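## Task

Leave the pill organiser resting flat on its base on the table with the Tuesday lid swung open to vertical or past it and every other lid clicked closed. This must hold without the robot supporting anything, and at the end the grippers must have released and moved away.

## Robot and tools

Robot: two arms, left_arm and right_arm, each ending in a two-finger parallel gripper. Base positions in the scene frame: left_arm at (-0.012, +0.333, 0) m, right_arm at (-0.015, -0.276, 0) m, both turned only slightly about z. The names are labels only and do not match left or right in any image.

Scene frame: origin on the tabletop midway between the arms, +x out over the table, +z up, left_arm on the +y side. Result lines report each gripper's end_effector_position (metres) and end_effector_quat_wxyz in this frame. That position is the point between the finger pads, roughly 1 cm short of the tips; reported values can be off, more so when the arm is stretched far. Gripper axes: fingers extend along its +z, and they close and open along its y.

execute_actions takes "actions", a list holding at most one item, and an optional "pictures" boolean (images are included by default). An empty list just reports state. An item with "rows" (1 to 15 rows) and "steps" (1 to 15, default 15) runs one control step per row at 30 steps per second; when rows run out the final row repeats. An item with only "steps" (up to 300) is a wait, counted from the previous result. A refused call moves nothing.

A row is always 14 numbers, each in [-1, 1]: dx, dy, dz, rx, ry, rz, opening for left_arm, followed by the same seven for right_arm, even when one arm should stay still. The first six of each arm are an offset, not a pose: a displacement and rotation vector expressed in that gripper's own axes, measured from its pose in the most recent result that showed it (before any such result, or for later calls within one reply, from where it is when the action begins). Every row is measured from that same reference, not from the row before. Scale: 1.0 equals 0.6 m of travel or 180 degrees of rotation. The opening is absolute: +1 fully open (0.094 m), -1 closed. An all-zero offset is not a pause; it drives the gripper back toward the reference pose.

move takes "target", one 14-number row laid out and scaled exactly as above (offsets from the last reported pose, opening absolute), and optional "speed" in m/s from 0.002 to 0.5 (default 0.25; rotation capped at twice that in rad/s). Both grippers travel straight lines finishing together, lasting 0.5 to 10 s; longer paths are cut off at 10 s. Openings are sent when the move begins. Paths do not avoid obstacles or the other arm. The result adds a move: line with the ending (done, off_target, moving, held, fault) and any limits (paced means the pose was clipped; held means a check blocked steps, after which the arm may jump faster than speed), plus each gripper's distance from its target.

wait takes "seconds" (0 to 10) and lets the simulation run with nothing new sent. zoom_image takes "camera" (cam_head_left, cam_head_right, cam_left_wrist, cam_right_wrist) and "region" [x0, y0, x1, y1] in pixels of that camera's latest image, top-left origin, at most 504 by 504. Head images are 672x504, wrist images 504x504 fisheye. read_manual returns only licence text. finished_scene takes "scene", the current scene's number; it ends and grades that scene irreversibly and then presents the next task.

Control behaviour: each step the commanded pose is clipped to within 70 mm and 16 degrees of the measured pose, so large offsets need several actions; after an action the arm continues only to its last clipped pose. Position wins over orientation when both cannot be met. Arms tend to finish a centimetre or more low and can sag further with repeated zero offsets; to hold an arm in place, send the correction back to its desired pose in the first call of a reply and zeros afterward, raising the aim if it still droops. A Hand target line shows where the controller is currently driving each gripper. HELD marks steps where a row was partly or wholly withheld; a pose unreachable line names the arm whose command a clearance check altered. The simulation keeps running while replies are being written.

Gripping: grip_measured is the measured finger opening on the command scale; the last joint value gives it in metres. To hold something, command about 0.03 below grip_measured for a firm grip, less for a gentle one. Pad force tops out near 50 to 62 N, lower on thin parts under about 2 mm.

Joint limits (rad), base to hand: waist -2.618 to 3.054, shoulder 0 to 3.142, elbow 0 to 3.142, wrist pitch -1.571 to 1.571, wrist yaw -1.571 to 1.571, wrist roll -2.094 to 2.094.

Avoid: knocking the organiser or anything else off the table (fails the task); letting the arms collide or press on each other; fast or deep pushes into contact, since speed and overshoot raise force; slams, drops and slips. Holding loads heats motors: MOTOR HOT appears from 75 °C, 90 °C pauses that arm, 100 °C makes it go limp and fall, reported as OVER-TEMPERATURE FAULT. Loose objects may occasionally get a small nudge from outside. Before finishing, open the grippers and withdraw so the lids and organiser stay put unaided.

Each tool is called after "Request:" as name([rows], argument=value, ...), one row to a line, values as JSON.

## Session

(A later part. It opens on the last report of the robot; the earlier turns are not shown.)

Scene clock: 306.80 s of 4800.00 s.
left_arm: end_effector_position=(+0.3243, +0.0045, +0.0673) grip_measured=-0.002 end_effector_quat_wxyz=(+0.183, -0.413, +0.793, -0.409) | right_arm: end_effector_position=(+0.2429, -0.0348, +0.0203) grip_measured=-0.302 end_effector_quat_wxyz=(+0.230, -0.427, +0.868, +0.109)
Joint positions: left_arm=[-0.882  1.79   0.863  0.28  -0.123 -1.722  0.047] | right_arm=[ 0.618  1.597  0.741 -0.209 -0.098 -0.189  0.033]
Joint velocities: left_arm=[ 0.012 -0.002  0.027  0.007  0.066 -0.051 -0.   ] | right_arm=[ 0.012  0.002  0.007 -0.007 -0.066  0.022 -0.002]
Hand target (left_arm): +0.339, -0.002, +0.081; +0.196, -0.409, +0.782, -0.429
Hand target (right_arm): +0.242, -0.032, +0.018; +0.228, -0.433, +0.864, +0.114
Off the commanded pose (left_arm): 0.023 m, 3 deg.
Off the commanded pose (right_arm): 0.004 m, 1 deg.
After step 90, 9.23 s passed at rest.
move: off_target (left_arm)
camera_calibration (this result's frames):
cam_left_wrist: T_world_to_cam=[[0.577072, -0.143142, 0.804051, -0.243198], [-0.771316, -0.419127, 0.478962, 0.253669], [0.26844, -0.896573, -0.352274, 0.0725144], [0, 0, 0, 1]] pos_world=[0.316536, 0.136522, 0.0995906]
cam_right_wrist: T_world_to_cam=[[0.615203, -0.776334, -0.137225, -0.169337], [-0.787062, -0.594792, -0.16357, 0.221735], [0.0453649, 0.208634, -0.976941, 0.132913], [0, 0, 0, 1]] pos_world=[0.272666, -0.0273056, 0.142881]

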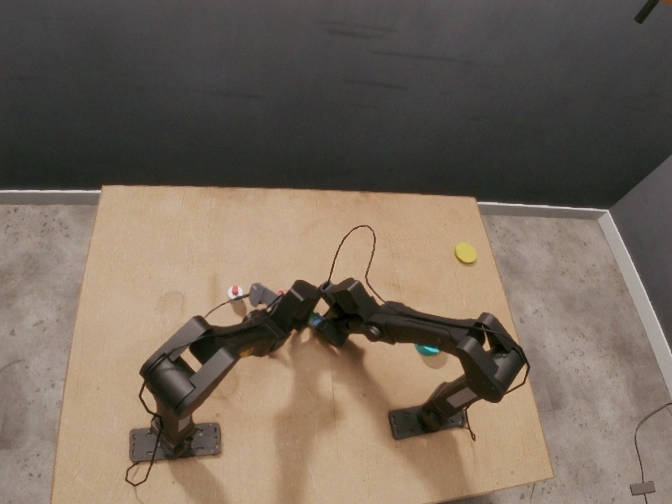

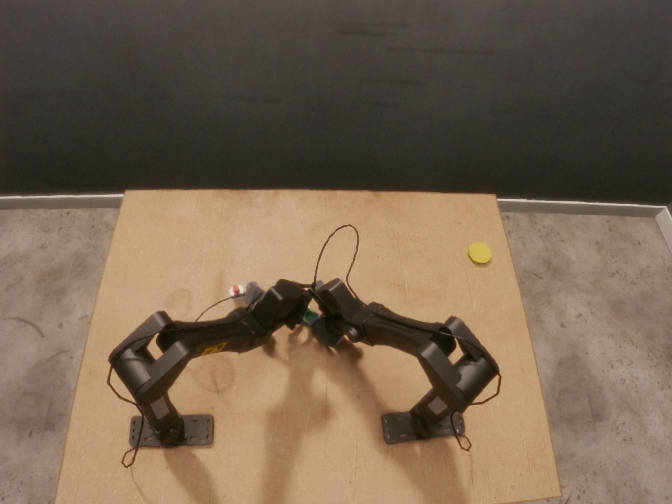

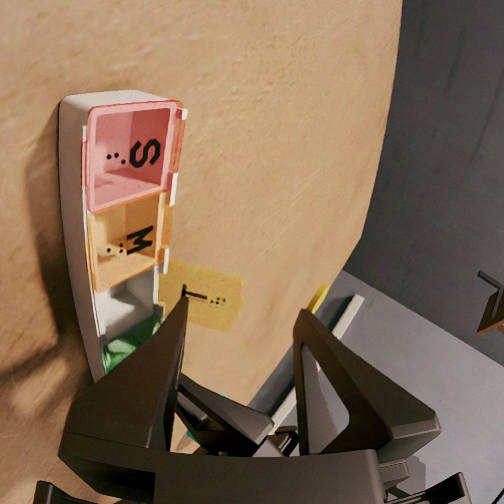

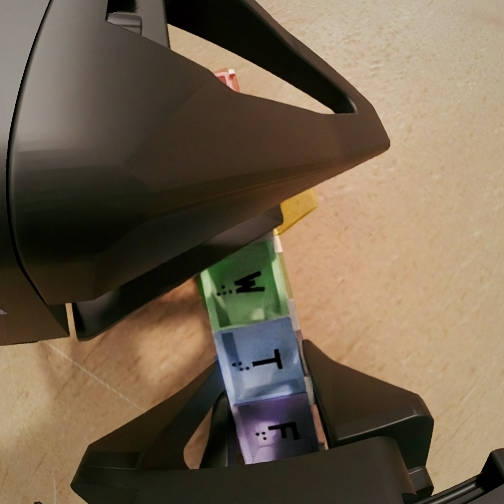

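Request:
move(target=[0.003,0.018,-0.193,0,0,0,0.0, 0,0,0,0,0,0,-0.35], speed=0.15)

Scene clock: 311.63 s of 4800.00 s.
left_arm: end_effector_position=(+0.2480, +0.0600, +0.1259) grip_measured=-0.002 end_effector_quat_wxyz=(+0.176, -0.417, +0.794, -0.405) | right_arm: end_effector_position=(+0.2430, -0.0350, +0.0202) grip_measured=-0.302 end_effector_quat_wxyz=(+0.230, -0.425, +0.869, +0.109)
Joint positions: left_arm=[-0.953  1.298  0.672 -0.041 -0.171 -1.777  0.047] | right_arm=[ 0.618  1.597  0.741 -0.209 -0.097 -0.186  0.033]
Joint velocities: left_arm=[ 0.012 -0.012  0.002  0.037  0.066 -0.007  0.001] | right_arm=[-0.017 -0.007  0.002 -0.051 -0.037 -0.022  0.001]
Hand target (left_arm): +0.245, +0.063, +0.131; +0.183, -0.413, +0.793, -0.409
Hand target (right_arm): +0.243, -0.035, +0.020; +0.230, -0.427, +0.868, +0.109
Off the commanded pose (left_arm): 0.005 m, 1 deg.
Off the commanded pose (right_arm): 0.000 m, 0 deg.
After step 90, 0.40 s passed at rest.
move: done
camera_calibration (this result's frames):
cam_left_wrist: T_world_to_cam=[[0.591301, -0.142877, 0.793694, -0.240571], [-0.762617, -0.41912, 0.4927, 0.186173], [0.262257, -0.896618, -0.356786, 0.165574], [0, 0, 0, 1]] pos_world=[0.240805, 0.192113, 0.158287]
cam_right_wrist: T_world_to_cam=[[0.612634, -0.778282, -0.137682, -0.168974], [-0.789055, -0.592234, -0.163252, 0.22232], [0.0455162, 0.208653, -0.97693, 0.132885], [0, 0, 0, 1]] pos_world=[0.272893, -0.0275713, 0.142849]

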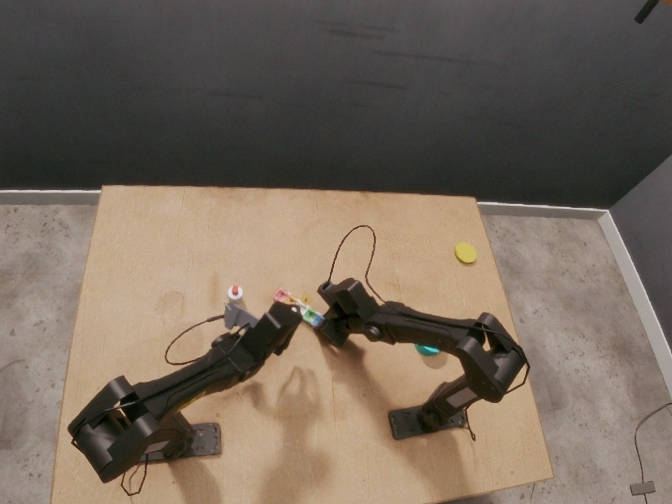

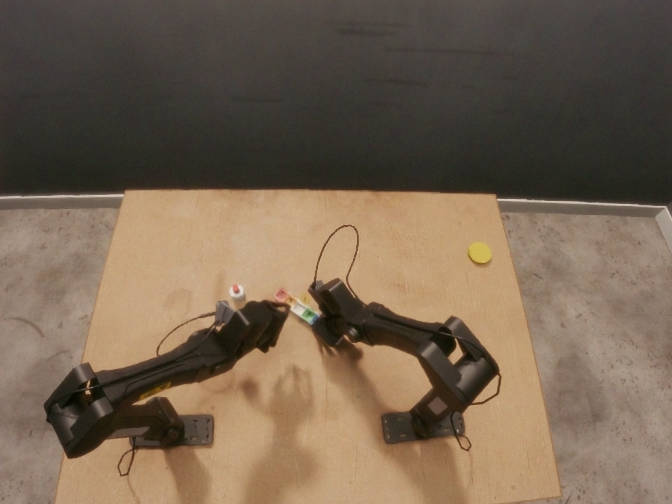

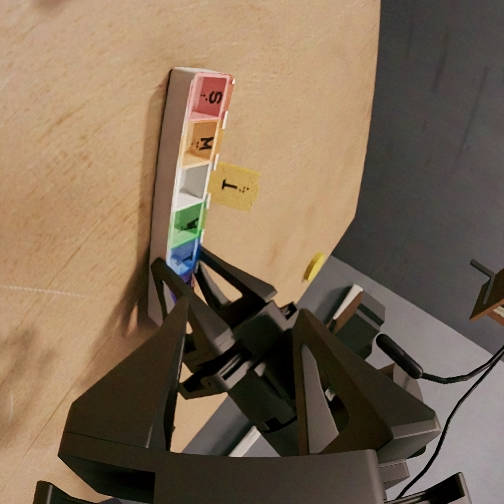

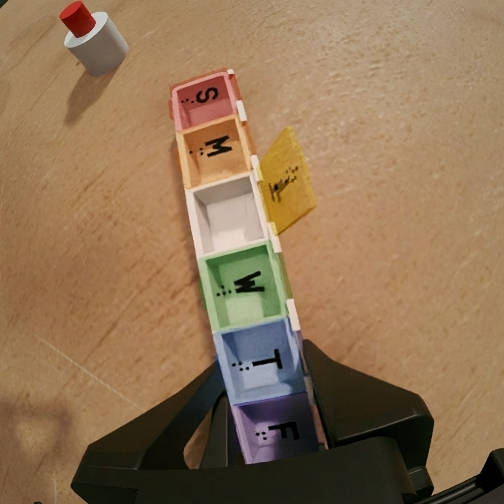

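Request:
move(target=[0,0,-0.05,0,0,0,0.0, 0,0,0,0,0,0,0.6])

Request:
move(target=[0,0,0,0,0,0,0.0, 0,0,-0.2,0,0,0,0.6], speed=0.2)

Scene clock: 315.90 s of 4800.00 s.
left_arm: end_effector_position=(+0.2319, +0.0725, +0.1376) grip_measured=-0.002 end_effector_quat_wxyz=(+0.169, -0.420, +0.797, -0.399) | right_arm: end_effector_position=(+0.2428, -0.0352, +0.0201) grip_measured=+0.598 end_effector_quat_wxyz=(+0.229, -0.425, +0.869, +0.109)
Joint positions: left_arm=[-0.967  1.196  0.672 -0.163 -0.174 -1.797  0.047] | right_arm=[ 0.618  1.597  0.741 -0.21  -0.097 -0.186  0.075]
Joint velocities: left_arm=[-0.007 -0.007  0.002  0.022 -0.081 -0.066 -0.001] | right_arm=[ 0.002 -0.017 -0.032  0.066 -0.081 -0.037 -0.   ]
Hand target (left_arm): +0.229, +0.075, +0.145; +0.176, -0.417, +0.794, -0.405
Hand target (right_arm): +0.243, -0.035, +0.020; +0.230, -0.425, +0.869, +0.109
Off the commanded pose (left_arm): 0.007 m, 1 deg.
Off the commanded pose (right_arm): 0.000 m, 0 deg.
After step 90, 0.30 s passed at rest.
move: done
camera_calibration (this result's frames):
cam_left_wrist: T_world_to_cam=[[0.607882, -0.147136, 0.780276, -0.240284], [-0.752175, -0.421533, 0.506501, 0.169172], [0.254388, -0.894796, -0.366914, 0.188243], [0, 0, 0, 1]] pos_world=[0.225424, 0.204397, 0.170871]
cam_right_wrist: T_world_to_cam=[[0.612235, -0.778571, -0.137826, -0.168911], [-0.789418, -0.592073, -0.162078, 0.222123], [0.0445864, 0.208032, -0.977105, 0.133], [0, 0, 0, 1]] pos_world=[0.272831, -0.027665, 0.142676]

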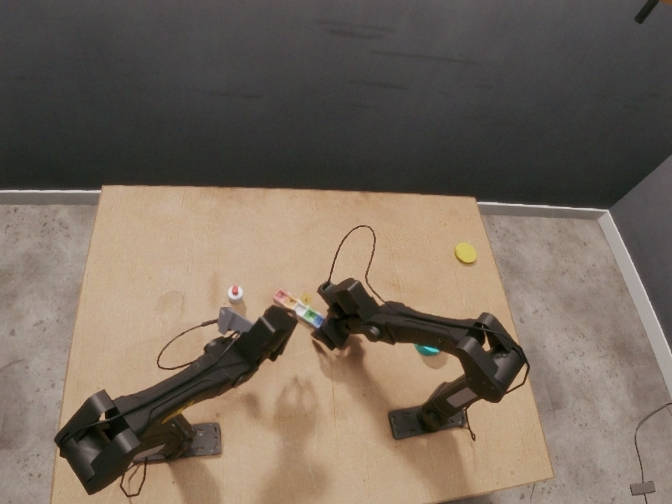

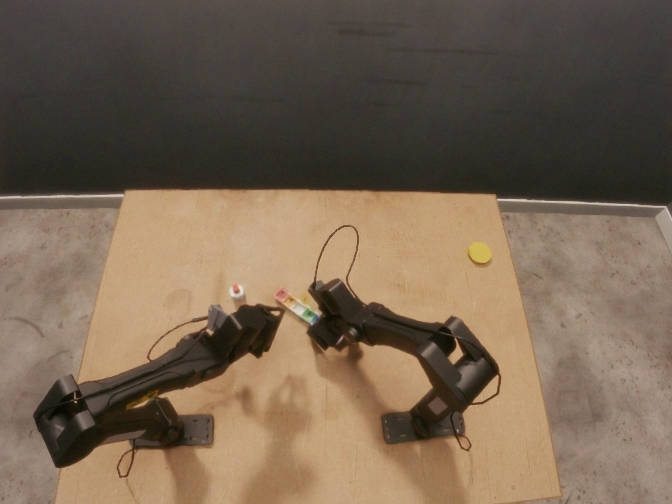

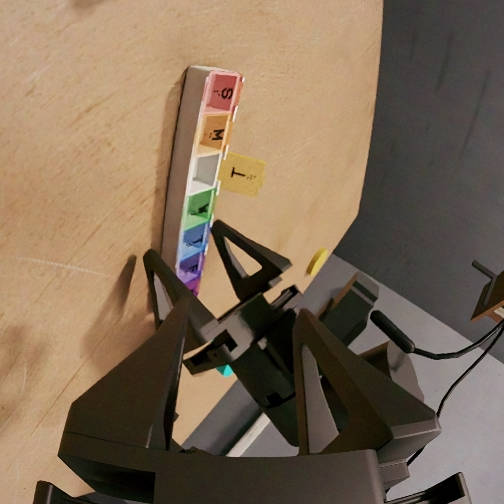

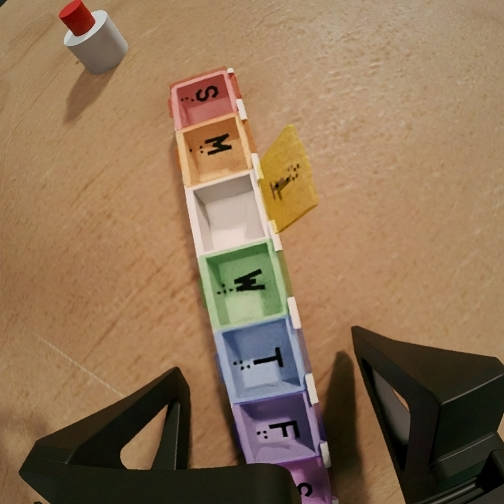

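Scene clock: 317.27 s of 4800.00 s.
left_arm: end_effector_position=(+0.2314, +0.0721, +0.1375) grip_measured=-0.002 end_effector_quat_wxyz=(+0.167, -0.421, +0.797, -0.399) | right_arm: end_effector_position=(+0.1990, -0.0878, +0.1044) grip_measured=+0.598 end_effector_quat_wxyz=(+0.208, -0.426, +0.875, +0.099)
Joint positions: left_arm=[-0.967  1.196  0.672 -0.164 -0.171 -1.8    0.047] | right_arm=[ 0.567  1.211  0.816 -0.723 -0.11  -0.232  0.075]
Joint velocities: left_arm=[-0.002 -0.002  0.012 -0.051  0.037 -0.037 -0.002] | right_arm=[ 0.017 -0.002  0.002 -0.037 -0.037 -0.022  0.001]
Hand target (left_arm): +0.232, +0.073, +0.138; +0.169, -0.420, +0.797, -0.399
Hand target (right_arm): +0.205, -0.083, +0.122; +0.229, -0.425, +0.869, +0.109
Off the commanded pose (left_arm): 0.001 m, 0 deg.
Off the commanded pose (right_arm): 0.022 m, 3 deg.
move: off_target (right_arm)
camera_calibration (this result's frames):
cam_left_wrist: T_world_to_cam=[[0.610837, -0.144696, 0.778422, -0.240556], [-0.750333, -0.419633, 0.510792, 0.167578], [0.252742, -0.896087, -0.364898, 0.18816], [0, 0, 0, 1]] pos_world=[0.225124, 0.204121, 0.170316]
cam_right_wrist: T_world_to_cam=[[0.605447, -0.785551, -0.127846, -0.171755], [-0.795739, -0.59439, -0.116188, 0.166256], [0.015281, 0.172078, -0.984965, 0.231754], [0, 0, 0, 1]] pos_world=[0.232743, -0.0759813, 0.225628]

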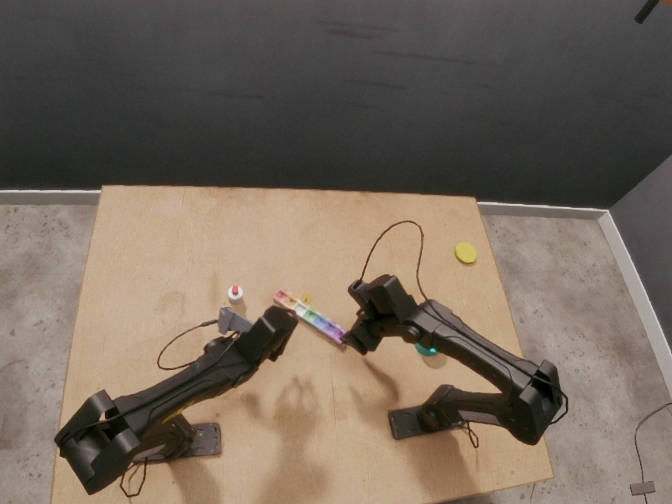

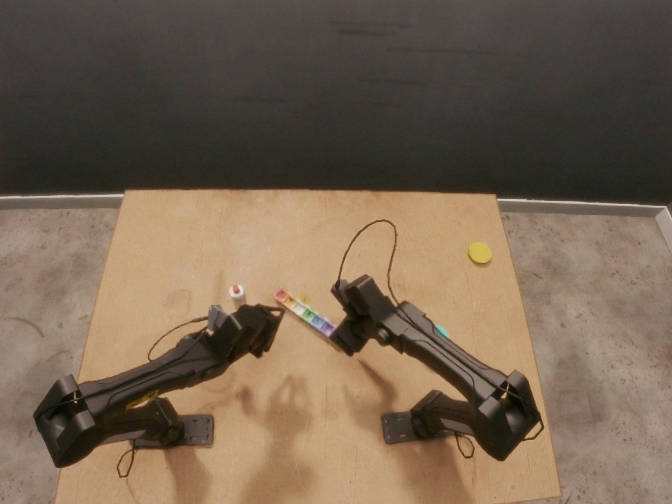

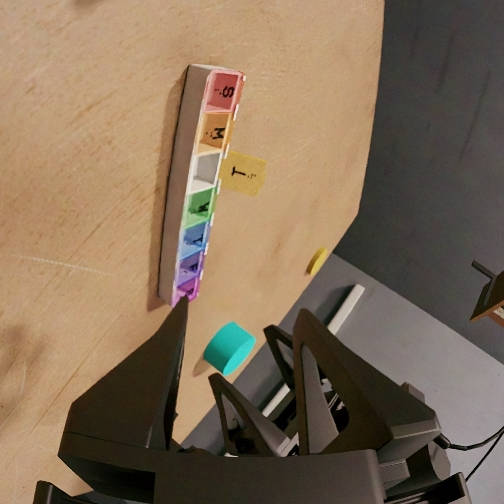

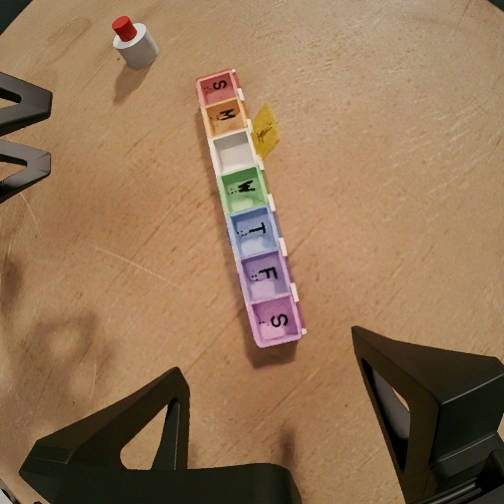

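Request:
zoom_image(camera="cam_left_wrist", region=[140, 55, 290, 310])

Request:
zoom_image(camera="cam_right_wrist", region=[180, 60, 330, 355])

Region (140, 55, 290, 310) of cam_left_wrist's 504x504 image, scaled by 1.976, with more detail than that image has; it fills the left 296 columns of this view, and the rest is white.

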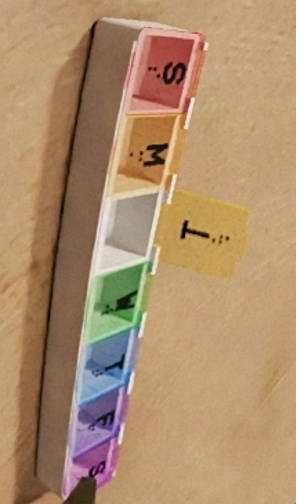

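Region (180, 60, 330, 355) of cam_right_wrist's 504x504 image, scaled by 1.708, with more detail than that image has; it fills the left 256 columns of this view, and the rest is white.

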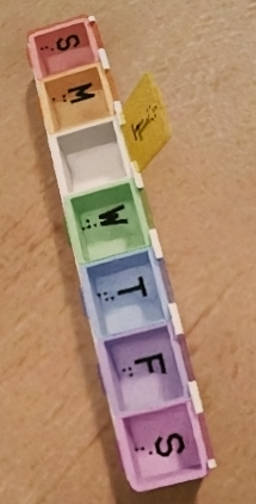

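Request:
zoom_image(camera="cam_left_wrist", region=[150, 180, 240, 310])

Request:
zoom_image(camera="cam_left_wrist", region=[165, 55, 265, 200])

Region (150, 180, 240, 310) of cam_left_wrist's 504x504 image, scaled by 3.877, with more detail than that image has; it fills the left 349 columns of this view, and the rest is white.

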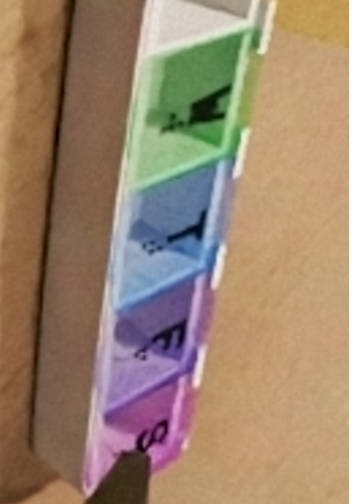

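Region (165, 55, 265, 200) of cam_left_wrist's 504x504 image, scaled by 3.476, with more detail than that image has; it fills the left 348 columns of this view, and the rest is white.

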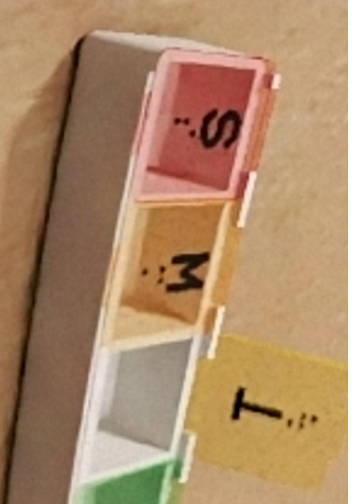

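Request:
finished_scene(scene=1)

The scene is finished: the task was done.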